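# Press the loose fuse into the clip fuse holder

## Task

Seat the loose fuse in the empty clip-style fuse holder so that it lies level and is held by both clips, with the holder resting flat on the bench. It counts only if the fuse stays there by itself once the robot lets go.

## Robot and tools

Robot: two Doosan M1013 six-joint arms, left_arm and right_arm, each ending in a two-finger parallel gripper (50 mm maximum opening). Base positions in the scene frame: left_arm at (+0.058, +0.512, 0) m with quat_wxyz (+0.999, 0, 0, -0.048); right_arm at (+0.024, -0.558, 0) m with quat_wxyz (+0.998, 0, 0, +0.067).

Scene frame: the origin lies on the table surface midway between the arms. +x points out over the table, +z points up, and left_arm sits on the +y side. The arm names do not refer to sides of any camera image. Reported hand positions are in this frame and get less accurate at long reach.

Gripper frame: fingers extend along the gripper's +z axis and close along its x axis. end_effector_position is the point midway between the pads; fingertips extend 17.5 mm past it. A flat plate juts about 9 cm from the wrist roll axis toward the gripper's -y and rotates with it. Turning only the wrist roll moves the pad midpoint around a 25 mm circle.

Joint order, used in every row and every per-joint list in results: forearm roll (joint_4), elbow (joint_3), waist (joint_1), wrist pitch (joint_5), wrist roll (joint_6), shoulder (joint_2). Stated ranges in rad: elbow -2.792 to 2.792, all others -6.283 to 6.283; true ends may differ by up to 0.010 rad.

A row is one flat list of 18 numbers, each in [-1, 1], covering both arms even if one stays still: left_arm's 6 joint values, then its gripper position, force_limit, speed; then the same 9 for right_arm. Joint values are scaled offsets, not poses: 1.0 equals 1.398 rad for waist and shoulder, 2.097 rad for elbow, 2.622 rad for forearm roll, wrist pitch and wrist roll. The three gripper numbers are absolute settings: position +1 is 50 mm open, around -0.65 the pads touch, -1 closes until something blocks them; force_limit per pad is about 20 N at -1, 102 N at 0, 185 N at +1 (actual grip may run ~17% higher); speed of the gap is 20 mm/s at -1, 85 at 0, 150 at +1. To leave a gripper unchanged, repeat its previous three numbers, since 0 is itself a command.

execute_actions(actions): a list of actions; each action is a table of up to 15 rows, one row per 1/30 s step, and a short table repeats its final row to fill 15 steps (0.5 s). Joint offsets in every row are measured from that arm's angles at the start of the action, not from the previous row; for a call's first action that is the last reported state. An action asking any joint to go more than 0.010 rad beyond its range is rejected for both arms; if the first action fails this, or any action is malformed, nothing runs. An empty list just returns the current state and images.

move(target, speed, blocking): target is one 18-number row whose joint offsets are measured from the "Joint positions" of the latest result that lists them. All joints move proportionally, so the hand traces a curve and does not avoid obstacles or the other arm. speed (rad/s, 0.01 to 2, default 0.5) caps the joint with the largest travel; paths take 0.5 to 10 s and stop short after 10 s. Gripper numbers are sent at the start. blocking=false returns after 0.5 s; then use wait(0) or stop before sending any other motion. The result adds a "move:" line: ending (done, off_target, moving, held, fault), limits=held or limits=none, and each arm's joint farthest from target.

wait(seconds): 0 to 10, the arms hold their last command. stop(): brakes a running move (fingers continue). zoom_image(camera, region): region [x0, y0, x1, y1] in pixels, at most 504 by 504, from cam_high, cam_low, cam_left_wrist or cam_right_wrist (all 896x504). show_instructions(): reference pages. read_manual(section): only "licences". finished_scene(scene): ends scene number 1 or 2, irreversible; call only when the fuse stays seated unaided.

Results: per-arm pose (metres, quat_wxyz) and velocities; Joint positions, velocities, targets and torques in the joint order above; Flange force (noisy, includes held weight, "no reading" possible); step readings with HELD marks where an arm's commands were held back. "joint command not followed" means a clearance check altered targets. "joint sent to its limit" means a joint was clipped at its end. Gripper object_status: 0 moving, 1 stopped while opening, 2 stopped while closing (holding), 3 reached the requested position or pads met. Opening in mm is about (250 - position_measured) x 0.202. A new position value (change of 0.01 or more) resets status and applies new force_limit and speed.

Motion limits: joint target speed up to 2.09 (waist, shoulder), 3.14 (elbow), 3.93 (wrist joints) rad/s with 0.3 s ramp; targets may lead measured angles by at most 0.456, 0.683 and 0.854 rad respectively; targets implying a hand jump over 70 mm per step get scaled back. Large offsets may need several actions.

Cautions: the arms are stiff, so commanding even slightly past a firm contact can trigger a fault; approach slowly and press gently. Load limits: waist and shoulder 316 N m, elbow 148, wrist joints 41.8; an outside force of 144 N also faults. A fault halts that arm for 10 s. Watch MOTOR HOT warnings. Keep the arms from colliding, keep everything on the table, avoid drops and slams, and expect occasional tugs on held parts or nudges to loose ones.

Each tool is called by a JSON object that holds its "api" and its "payload", one argument or row to a line.

Reference images:

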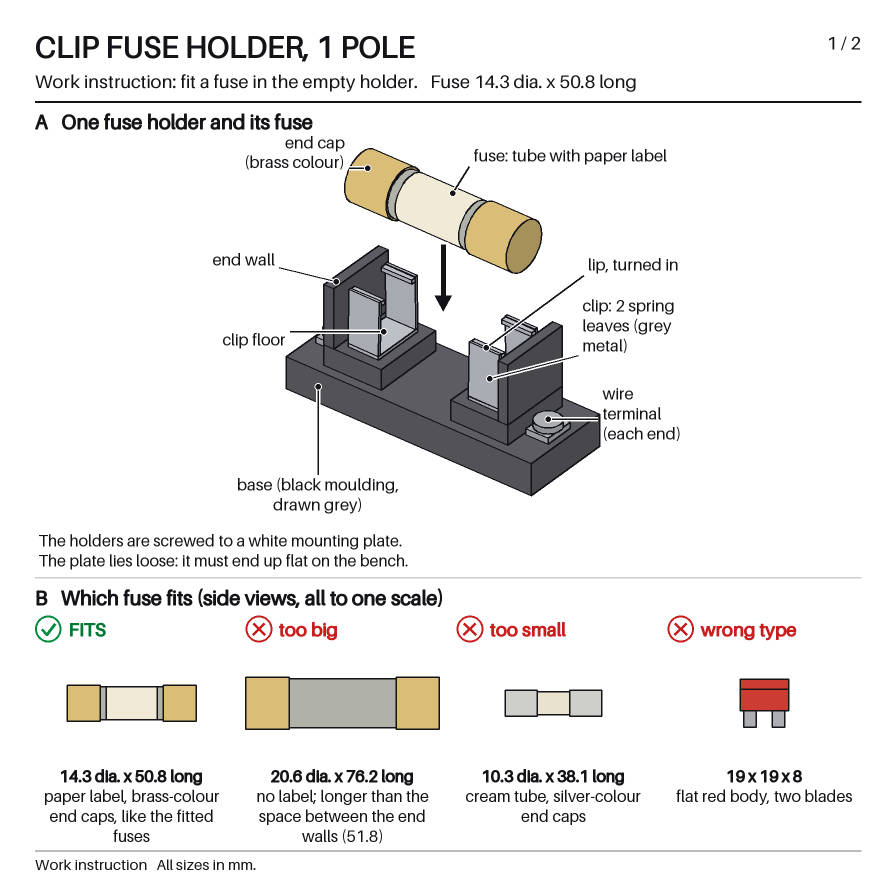

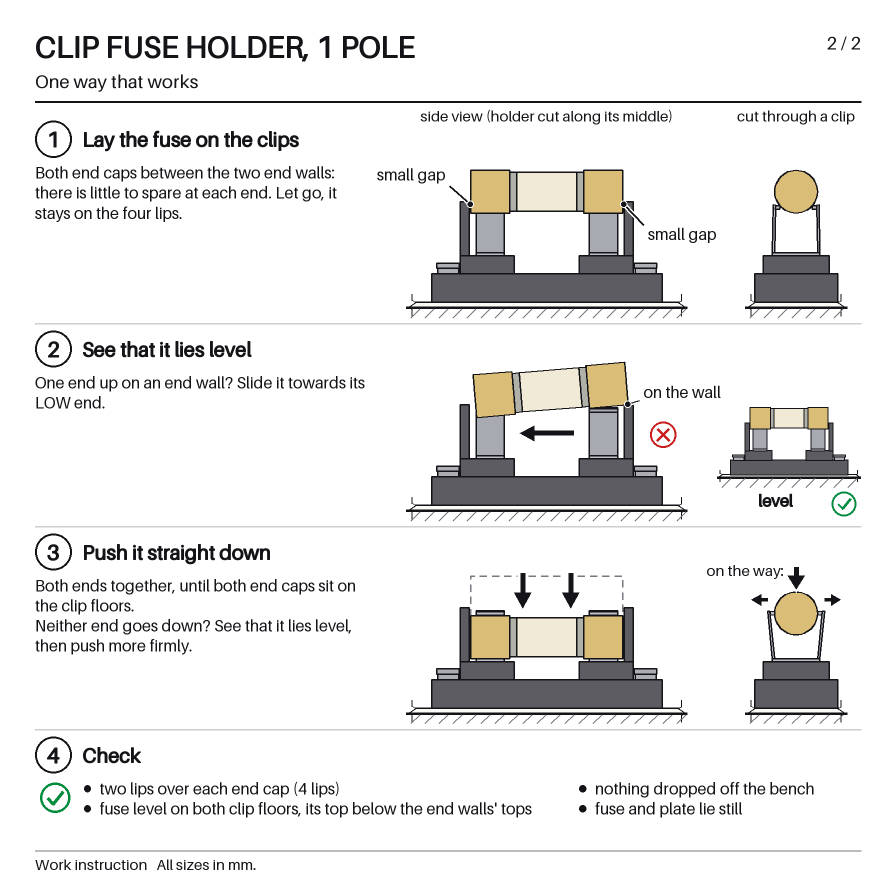

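## Session

{"api": "execute_actions", "payload": {
  "actions": []
}}

Scene clock: 0.00 s.
left_arm: end_effector_position=(+0.5346, +0.2078, +0.2648) position_measured=3 object_status=3 end_effector_quat_wxyz=(+0.460, +0.799, -0.024, +0.388) end_effector_velocity=(+0.001, +0.000, -0.000) end_effector_angular_velocity=(-0.000, +0.001, +0.002) | right_arm: end_effector_position=(+0.6436, -0.4752, +0.3383) position_measured=3 object_status=3 end_effector_quat_wxyz=(-0.000, +0.658, +0.753, -0.001) end_effector_velocity=(-0.001, -0.000, -0.000) end_effector_angular_velocity=(-0.001, +0.001, -0.000)
Joint names: [forearm roll, elbow, waist, wrist pitch, wrist roll, shoulder]
Joint positions: left_arm=[ 0.82   2.518 -0.325 -0.651  0.167 -0.154] | right_arm=[-0.002  1.621 -0.054  1.354 -0.054  0.169]
Joint velocities: left_arm=[-0.002 -0.001  0.     0.001 -0.     0.001] | right_arm=[-0.001  0.001  0.     0.     0.    -0.   ]
Joint torques (N m, as the joint torque sensors report them, + toward a larger angle): no reading
Flange force (N, the push that the arm receives, along the gripper's own x y z axes): no reading
Joint targets: left_arm=[0.820 2.518 -0.325 -0.651 0.167 -0.154] | right_arm=[-0.002 1.621 -0.054 1.354 -0.054 0.169]

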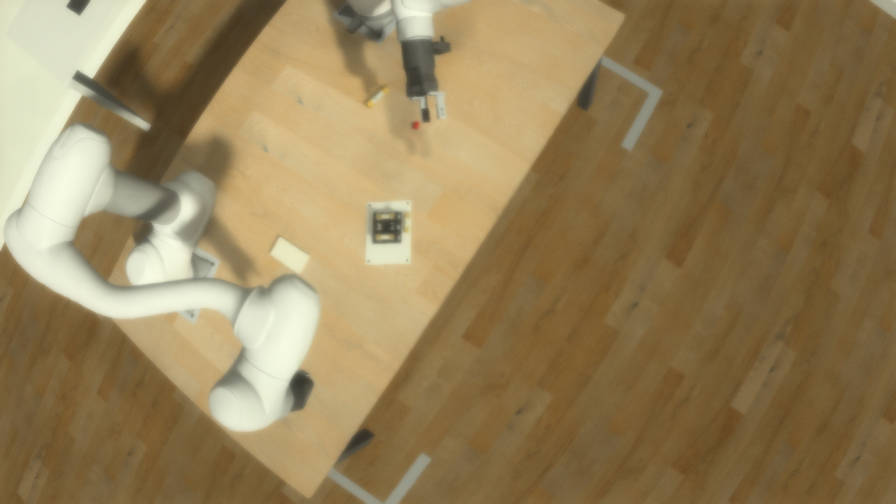

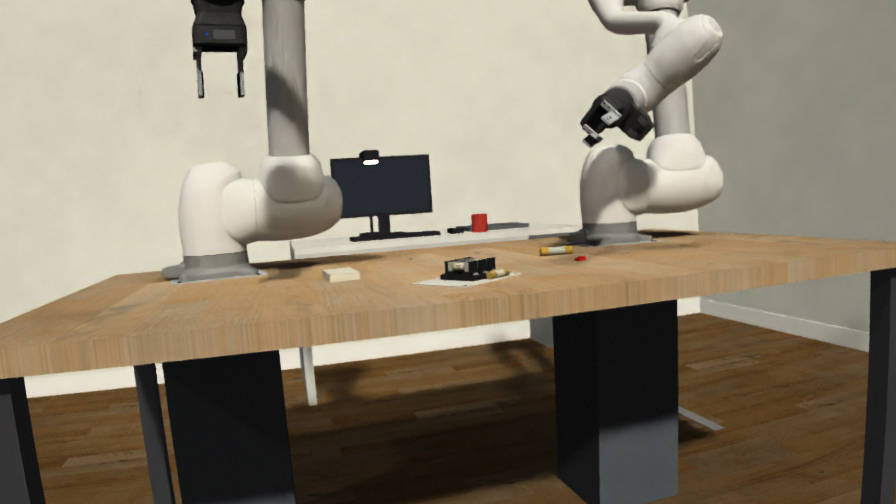

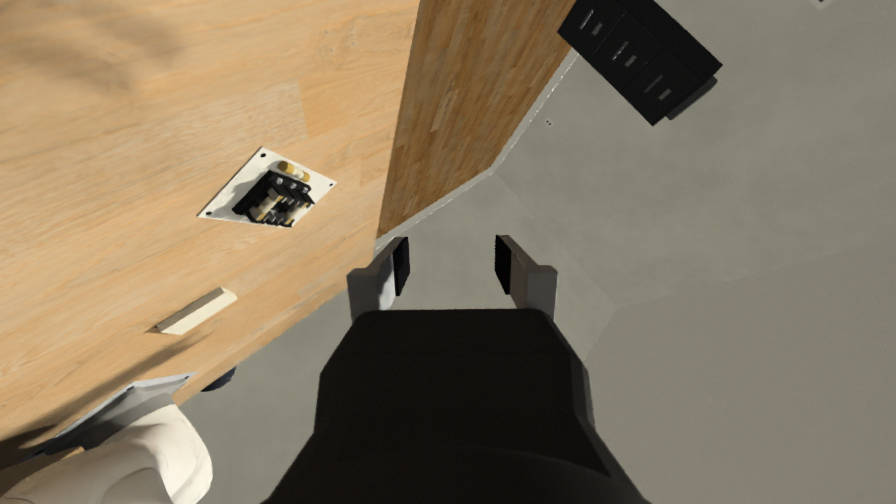

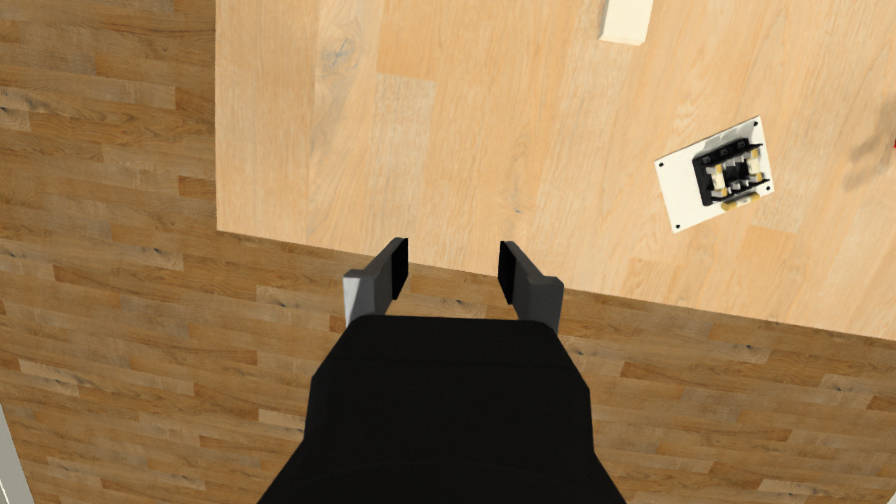

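{"api": "zoom_image", "payload": {
  "camera": "cam_right_wrist",
  "region": [620, 90, 820, 250]
}}

{"api": "zoom_image", "payload": {
  "camera": "cam_high",
  "region": [320, 70, 480, 280]
}}

{"api": "zoom_image", "payload": {
  "camera": "cam_low",
  "region": [400, 230, 600, 300]
}}

Region (620, 90, 820, 250) of cam_right_wrist's 896x504 image, scaled by 2.520, with more detail than that image has; it fills the top 403 rows of this view, and the rest is white.

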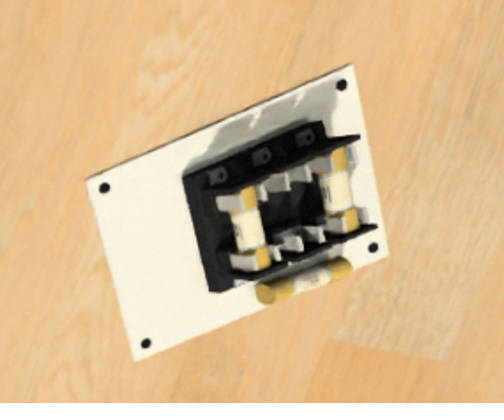

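Region (320, 70, 480, 280) of cam_high's 896x504 image, scaled by 2.400, with more detail than that image has; it fills the left 384 columns of this view, and the rest is white.

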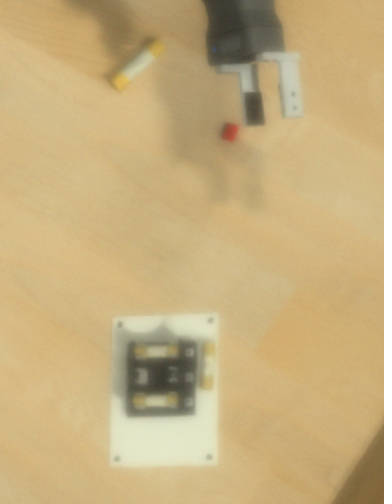

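Region (400, 230, 600, 300) of cam_low's 896x504 image, scaled by 2.520, with more detail than that image has; it fills the top 176 rows of this view, and the rest is white.

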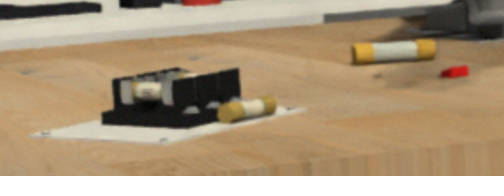

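{"api": "move", "payload": {
  "target": [0,0,0.45,0,0,0,1,0,0,0,-0.0296,0.435,-0.0694,0.07,0.172,1,-0.6,0],
  "speed": 0.6
}}

Scene clock: 18.30 s.
left_arm: end_effector_position=(+0.6225, +0.5466, +0.2648) position_measured=3 object_status=3 end_effector_quat_wxyz=(+0.317, +0.767, +0.224, +0.511) end_effector_velocity=(-0.000, -0.000, -0.001) end_effector_angular_velocity=(+0.000, +0.001, -0.001) | right_arm: end_effector_position=(+0.5700, -0.0604, +0.2010) position_measured=3 object_status=3 end_effector_quat_wxyz=(+0.001, +0.484, +0.875, +0.000) end_effector_velocity=(-0.001, +0.000, -0.001) end_effector_angular_velocity=(-0.001, +0.001, +0.000)
Joint names: [forearm roll, elbow, waist, wrist pitch, wrist roll, shoulder]
Joint positions: left_arm=[ 0.82   2.518  0.304 -0.651  0.167 -0.154] | right_arm=[-0.002  1.559  0.554  1.172  0.129  0.409]
Joint velocities: left_arm=[ 0.001  0.001 -0.     0.     0.     0.   ] | right_arm=[-0.     0.001  0.001  0.     0.001  0.001]
Joint torques (N m, as the joint torque sensors report them, + toward a larger angle): left_arm=[  1.11 -35.03   1.4   -2.82  -0.08 -21.78] | right_arm=[  4.04 -38.8    3.31   0.08   0.11 -83.53]
Flange force (N, the push that the arm receives, along the gripper's own x y z axes): left_arm=no reading | right_arm=[-3.8 5.5 -0.5]
Joint targets: left_arm=[0.820 2.518 0.304 -0.651 0.167 -0.154] | right_arm=[-0.002 1.559 0.554 1.172 0.129 0.409]
move: done; limits=none; left_arm: farthest joint: the waist, 0.000 radians from its target (0.629 radians at the start); right_arm: farthest joint: the waist, 0.000 radians from its target (0.608 radians at the start)

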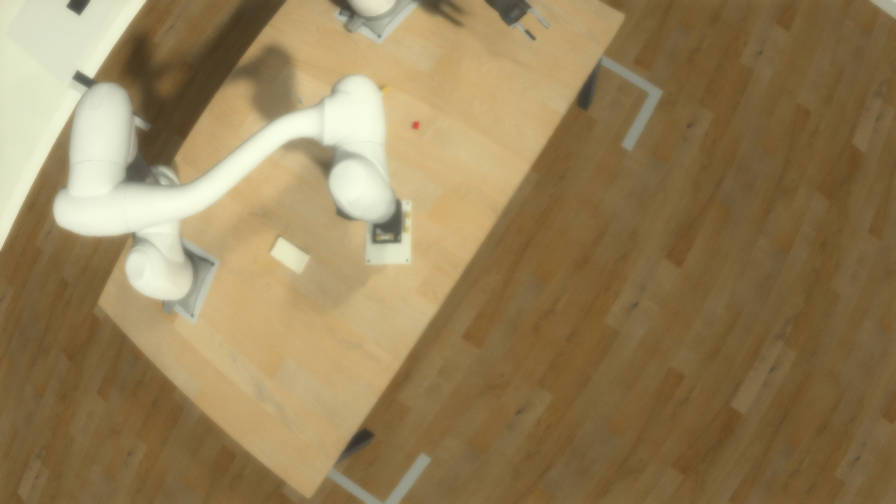

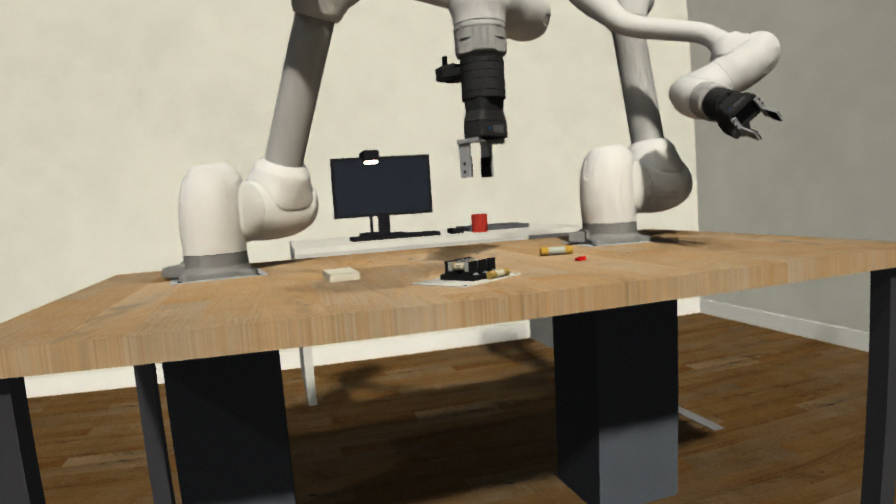

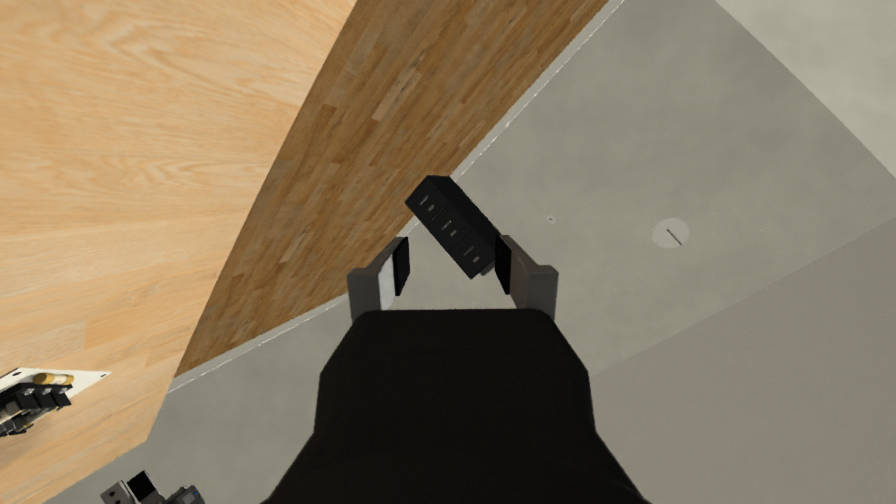

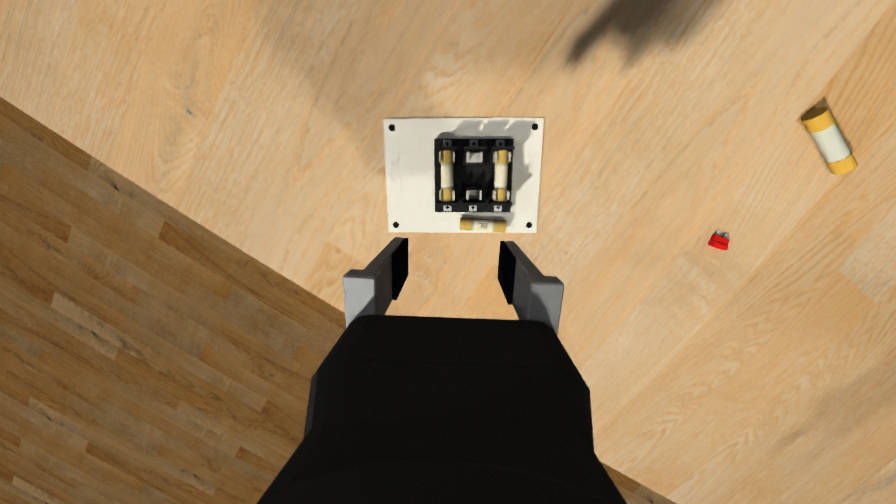

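{"api": "zoom_image", "payload": {
  "camera": "cam_right_wrist",
  "region": [410, 120, 550, 240]
}}

Region (410, 120, 550, 240) of cam_right_wrist's 896x504 image, scaled by 3.600, with more detail than that image has; it fills the top 432 rows of this view, and the rest is white.

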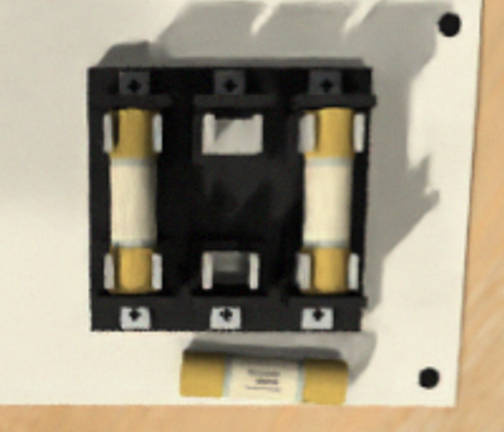

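{"api": "move", "payload": {
  "target": [0,0,0,0,0,0,1,0,0,0,0.0424,0.057,-0.0768,-0.5685,0.0815,0.2,-0.6,0],
  "speed": 1.0
}}

{"api": "zoom_image", "payload": {
  "camera": "cam_right_wrist",
  "region": [300, 80, 620, 320]
}}

Scene clock: 30.53 s.
left_arm: end_effector_position=(+0.6225, +0.5466, +0.2648) position_measured=3 object_status=3 end_effector_quat_wxyz=(+0.317, +0.767, +0.224, +0.511) end_effector_velocity=(+0.001, -0.000, -0.000) end_effector_angular_velocity=(+0.001, +0.001, -0.001) | right_arm: end_effector_position=(+0.5680, -0.0188, +0.0699) position_measured=123 object_status=3 end_effector_quat_wxyz=(+0.000, -0.276, +0.961, -0.001) end_effector_velocity=(-0.001, -0.000, -0.001) end_effector_angular_velocity=(-0.000, +0.001, -0.000)
Joint names: [forearm roll, elbow, waist, wrist pitch, wrist roll, shoulder]
Joint positions: left_arm=[ 0.82   2.518  0.304 -0.651  0.167 -0.154] | right_arm=[-0.002  1.648  0.634  0.971 -1.361  0.523]
Joint velocities: left_arm=[ 0.001 -0.001  0.    -0.001  0.     0.002] | right_arm=[ 0.     0.001  0.    -0.     0.     0.   ]
Joint torques (N m, as the joint torque sensors report them, + toward a larger angle): left_arm=[  0.99 -34.63   1.34  -2.52  -0.3  -21.75] | right_arm=[  3.65 -34.77   2.99  -0.13   0.16 -90.49]
Flange force (N, the push that the arm receives, along the gripper's own x y z axes): left_arm=no reading | right_arm=[-5.9 -2.8 0.4]
Joint targets: left_arm=[0.820 2.518 0.304 -0.651 0.167 -0.154] | right_arm=[-0.002 1.648 0.634 0.971 -1.361 0.523]
move: done; limits=none; left_arm: farthest joint: the waist, 0.000 radians from its target (0.000 radians at the start); right_arm: farthest joint: the waist, 0.000 radians from its target (0.080 radians at the start)

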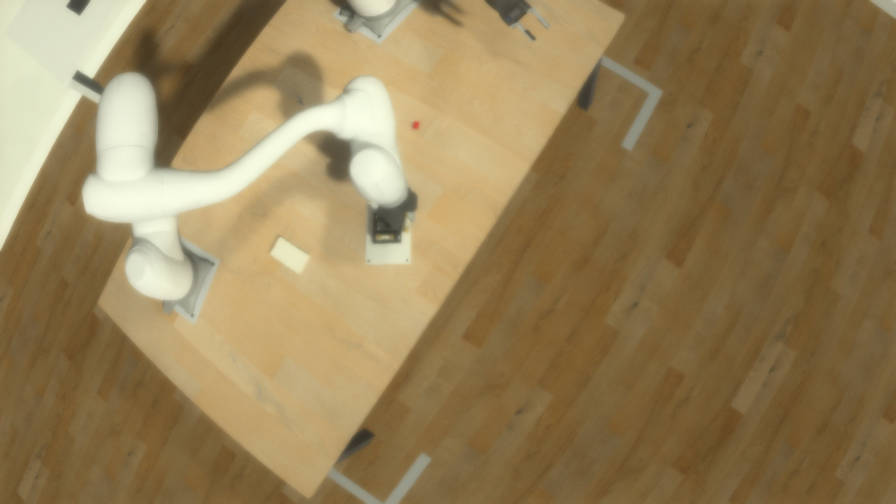

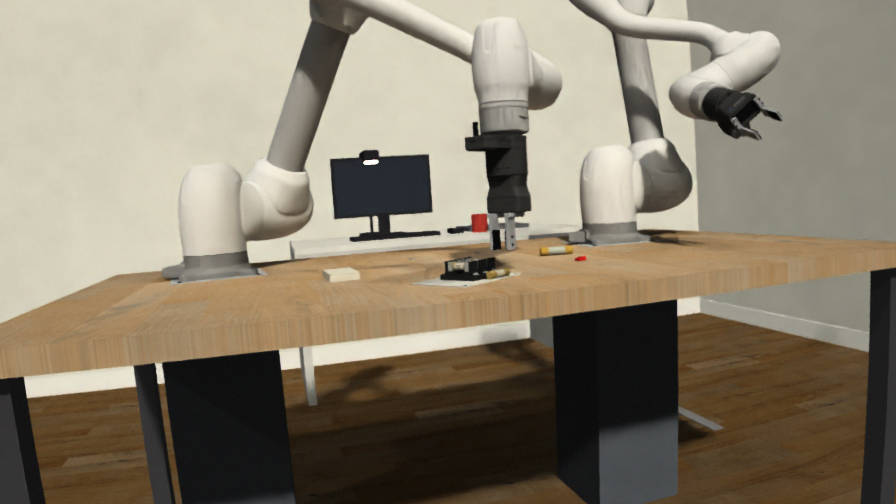

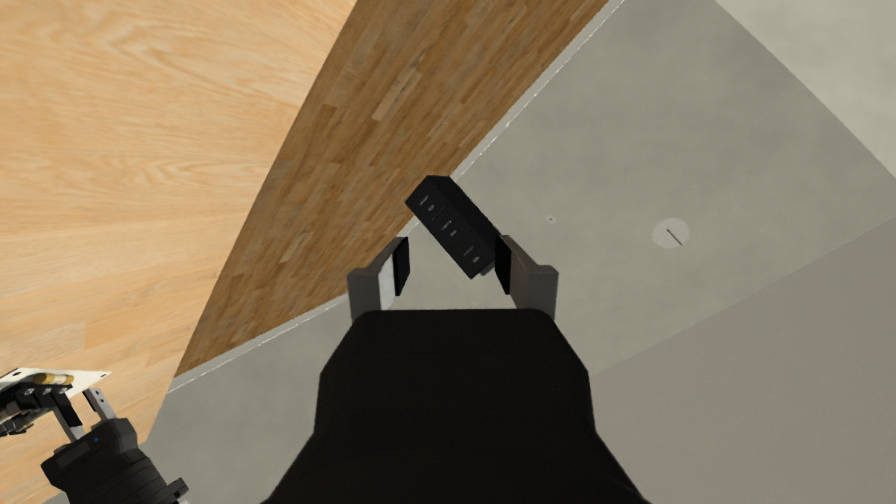

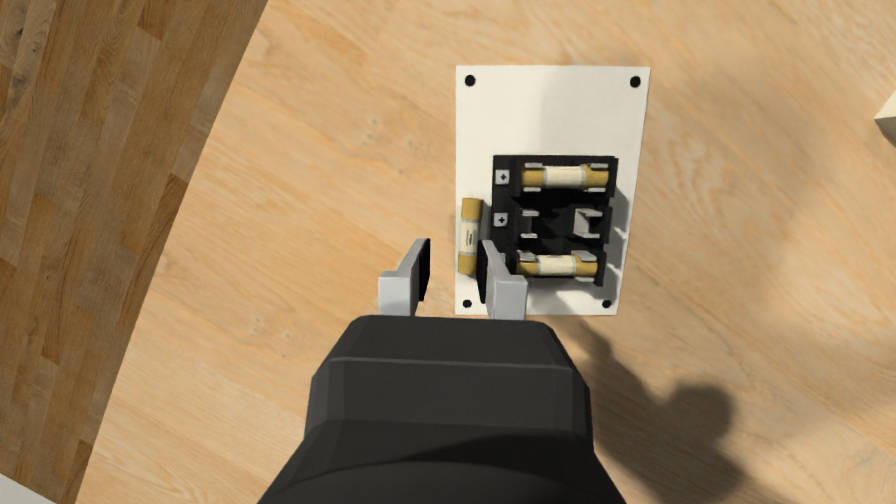

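Region (300, 80, 620, 320) of cam_right_wrist's 896x504 image, scaled by 1.575, with more detail than that image has; it fills the top 378 rows of this view, and the rest is white.

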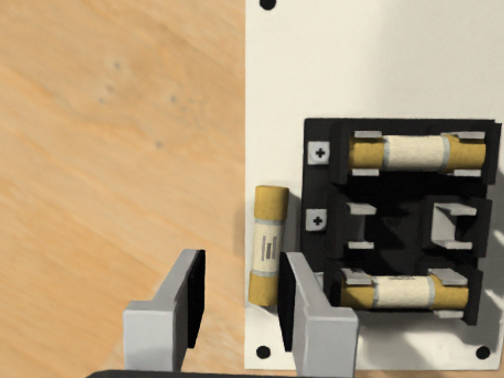

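{"api": "move", "payload": {
  "target": [0,0,0,0,0,0,1,0,0,0,0.0091,0.0086,-0.0187,0.0046,0.0215,0.2,-0.6,0],
  "speed": 0.1
}}

{"api": "zoom_image", "payload": {
  "camera": "cam_right_wrist",
  "region": [380, 140, 580, 310]
}}

{"api": "zoom_image", "payload": {
  "camera": "cam_low",
  "region": [430, 230, 550, 295]
}}

Scene clock: 39.23 s.
left_arm: end_effector_position=(+0.6225, +0.5466, +0.2648) position_measured=3 object_status=3 end_effector_quat_wxyz=(+0.317, +0.767, +0.224, +0.511) end_effector_velocity=(+0.000, +0.000, -0.001) end_effector_angular_velocity=(-0.001, +0.001, +0.001) | right_arm: end_effector_position=(+0.5612, -0.0126, +0.0381) position_measured=123 object_status=3 end_effector_quat_wxyz=(+0.000, -0.276, +0.961, -0.001) end_effector_velocity=(-0.000, -0.001, -0.001) end_effector_angular_velocity=(-0.001, +0.001, -0.001)
Joint names: [forearm roll, elbow, waist, wrist pitch, wrist roll, shoulder]
Joint positions: left_arm=[ 0.82   2.518  0.304 -0.651  0.167 -0.154] | right_arm=[-0.002  1.667  0.646  0.922 -1.349  0.553]
Joint velocities: left_arm=[-0.002  0.    -0.    -0.     0.     0.001] | right_arm=[-0.     0.001 -0.    -0.     0.     0.   ]
Joint torques (N m, as the joint torque sensors report them, + toward a larger angle): left_arm=[  1.25 -34.63   2.61  -2.67  -0.22 -22.3 ] | right_arm=[  3.61 -33.59   2.84  -0.04   0.43 -90.64]
Flange force (N, the push that the arm receives, along the gripper's own x y z axes): left_arm=no reading | right_arm=[-3.9 -3.6 -0.5]
Joint targets: left_arm=[0.820 2.518 0.304 -0.651 0.167 -0.154] | right_arm=[-0.002 1.667 0.646 0.922 -1.349 0.553]
move: done; limits=none; left_arm: farthest joint: the waist, 0.000 radians from its target (0.000 radians at the start); right_arm: farthest joint: the waist, 0.000 radians from its target (0.012 radians at the start)

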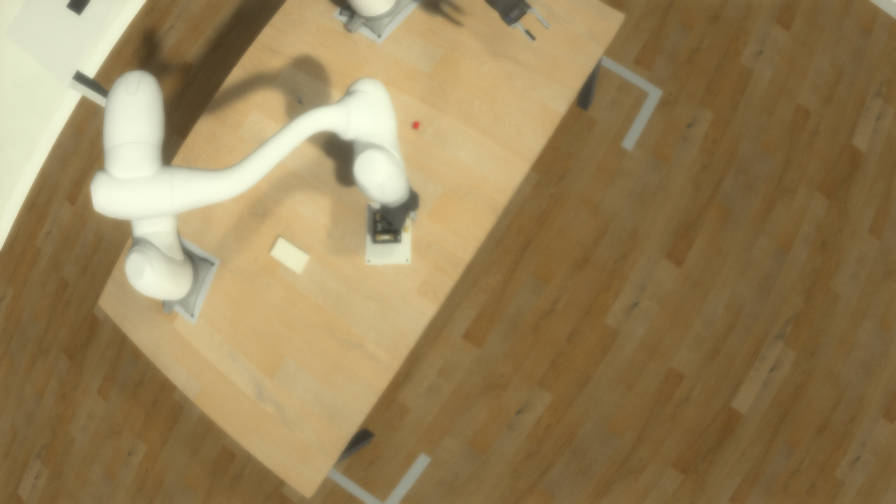

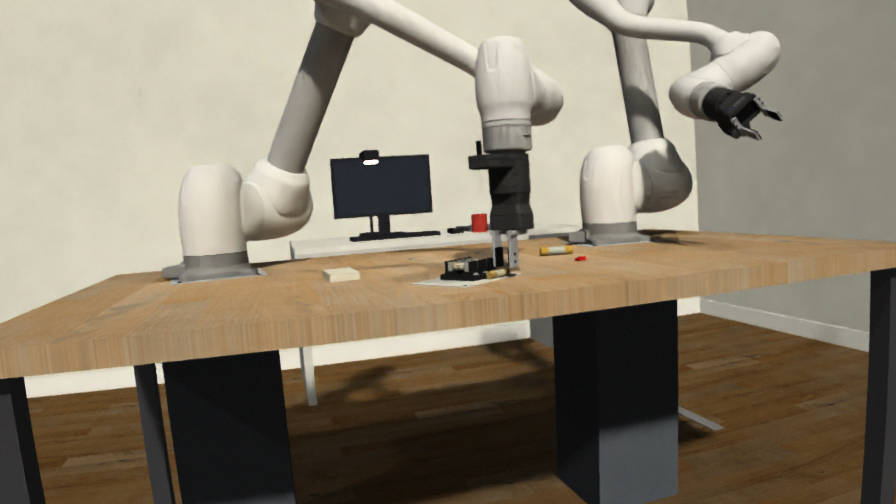

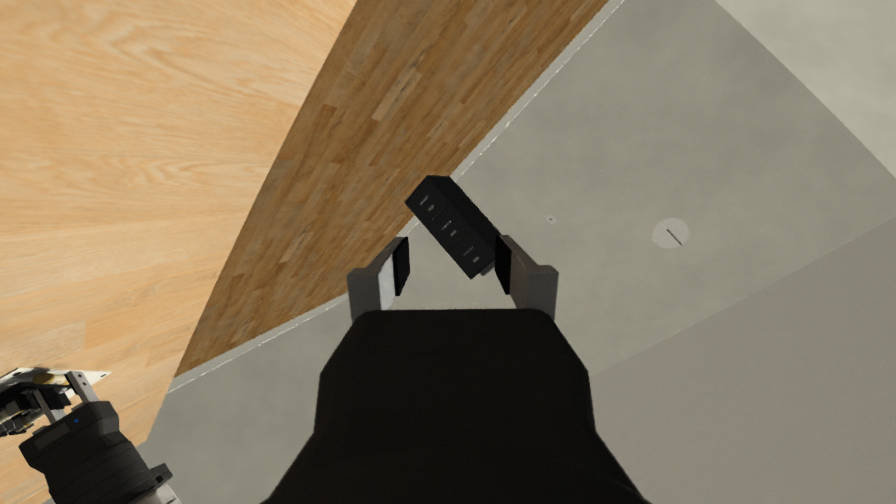

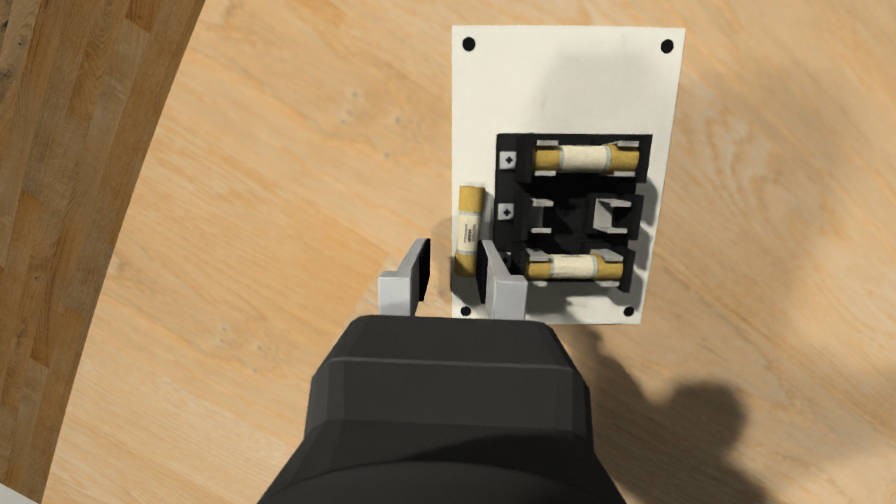

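Region (380, 140, 580, 310) of cam_right_wrist's 896x504 image, scaled by 2.520, with more detail than that image has; it fills the top 428 rows of this view, and the rest is white.

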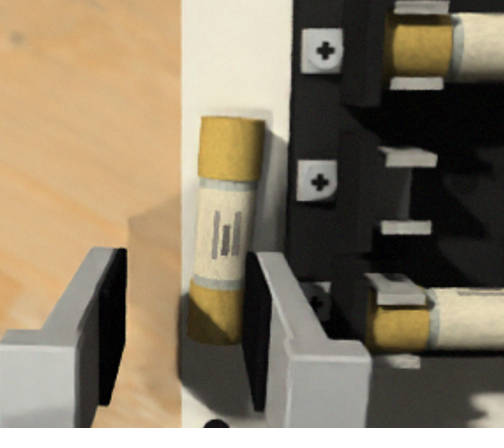

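Region (430, 230, 550, 295) of cam_low's 896x504 image, scaled by 4.200, with more detail than that image has; it fills the top 273 rows of this view, and the rest is white.

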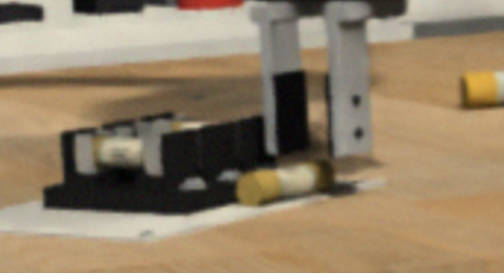

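{"api": "move", "payload": {
  "target": [0,0,0,0,0,0,1,0,0,0,0.0013,-0.0002,-0.0049,0,0.0072,0.2,-0.6,0],
  "speed": 0.02
}}

{"api": "zoom_image", "payload": {
  "camera": "cam_right_wrist",
  "region": [380, 140, 580, 310]
}}

{"api": "zoom_image", "payload": {
  "camera": "cam_low",
  "region": [430, 230, 550, 295]
}}

Scene clock: 44.93 s.
left_arm: end_effector_position=(+0.6225, +0.5466, +0.2648) position_measured=3 object_status=3 end_effector_quat_wxyz=(+0.317, +0.767, +0.224, +0.511) end_effector_velocity=(-0.000, +0.000, -0.001) end_effector_angular_velocity=(-0.001, +0.002, +0.001) | right_arm: end_effector_position=(+0.5620, -0.0121, +0.0291) position_measured=123 object_status=3 end_effector_quat_wxyz=(+0.000, -0.276, +0.961, -0.001) end_effector_velocity=(+0.001, +0.001, +0.001) end_effector_angular_velocity=(+0.002, -0.002, -0.001)
Joint names: [forearm roll, elbow, waist, wrist pitch, wrist roll, shoulder]
Joint positions: left_arm=[ 0.82   2.518  0.304 -0.651  0.167 -0.154] | right_arm=[-0.002  1.67   0.645  0.909 -1.349  0.563]
Joint velocities: left_arm=[ 0.     0.001  0.     0.001 -0.001  0.001] | right_arm=[-0.    -0.002 -0.    -0.     0.001  0.   ]
Joint torques (N m, as the joint torque sensors report them, + toward a larger angle): left_arm=[  1.05 -35.04   0.24  -2.38  -0.21 -23.4 ] | right_arm=[  3.58 -32.61   3.01  -0.08   0.13 -92.22]
Flange force (N, the push that the arm receives, along the gripper's own x y z axes): left_arm=no reading | right_arm=[-6.9 -2.7 0.0]
Joint targets: left_arm=[0.820 2.518 0.304 -0.651 0.167 -0.154] | right_arm=[-0.002 1.670 0.645 0.909 -1.349 0.563]
move: done; limits=none; left_arm: farthest joint: the waist, 0.000 radians from its target (0.000 radians at the start); right_arm: farthest joint: the waist, 0.000 radians from its target (0.000 radians at the start)

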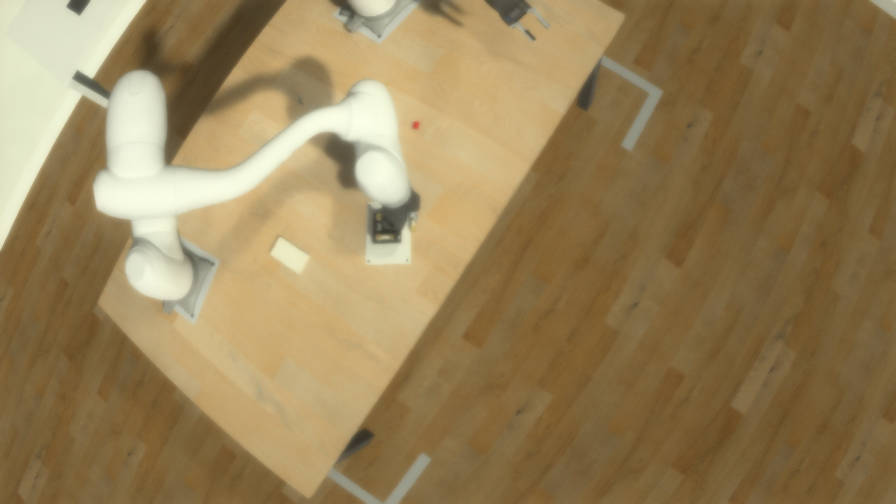

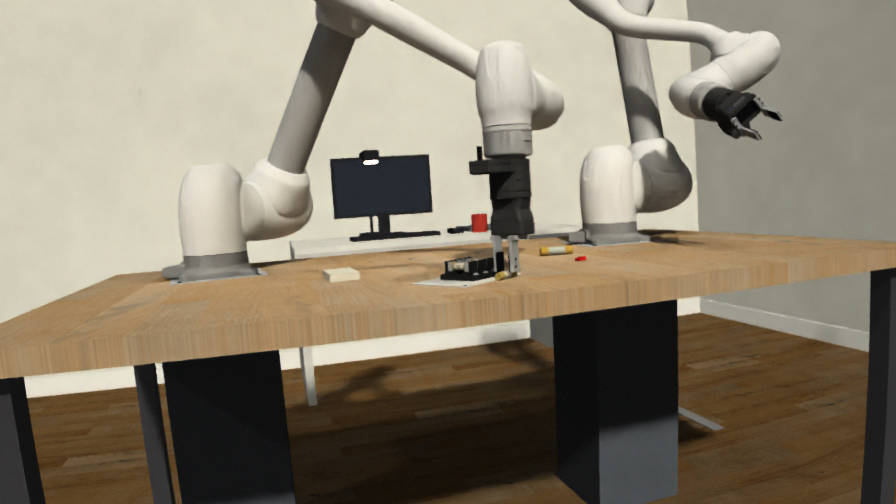

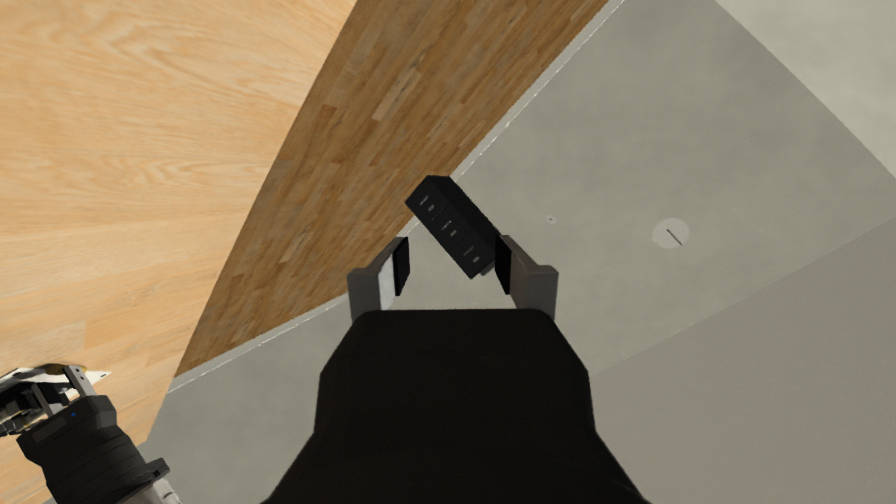

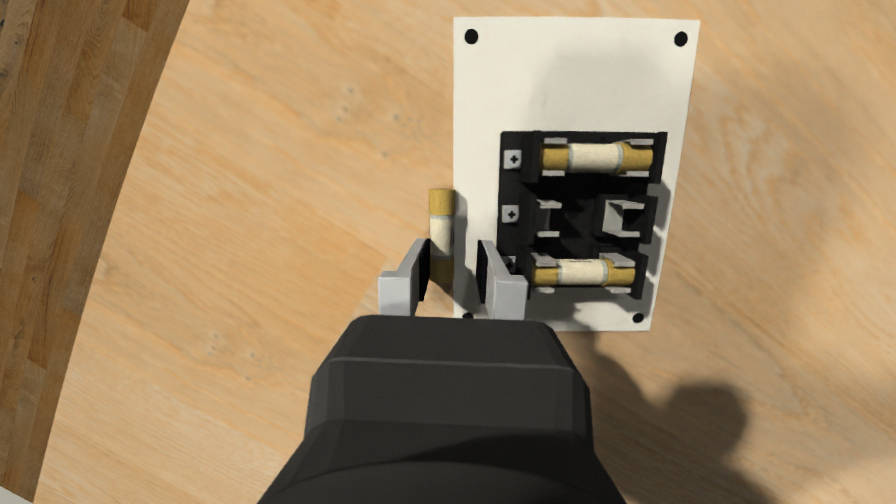

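Region (380, 140, 580, 310) of cam_right_wrist's 896x504 image, scaled by 2.520, with more detail than that image has; it fills the top 428 rows of this view, and the rest is white.

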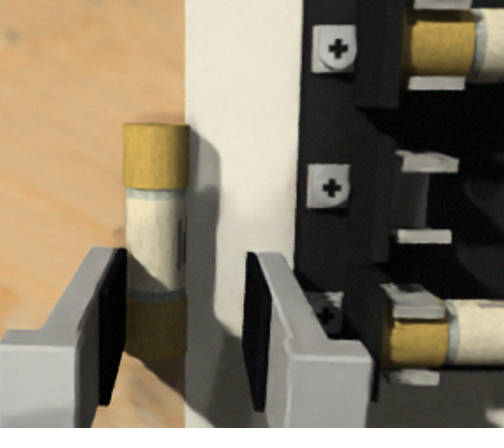

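Region (430, 230, 550, 295) of cam_low's 896x504 image, scaled by 4.200, with more detail than that image has; it fills the top 273 rows of this view, and the rest is white.

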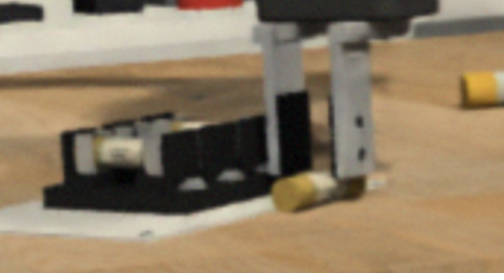

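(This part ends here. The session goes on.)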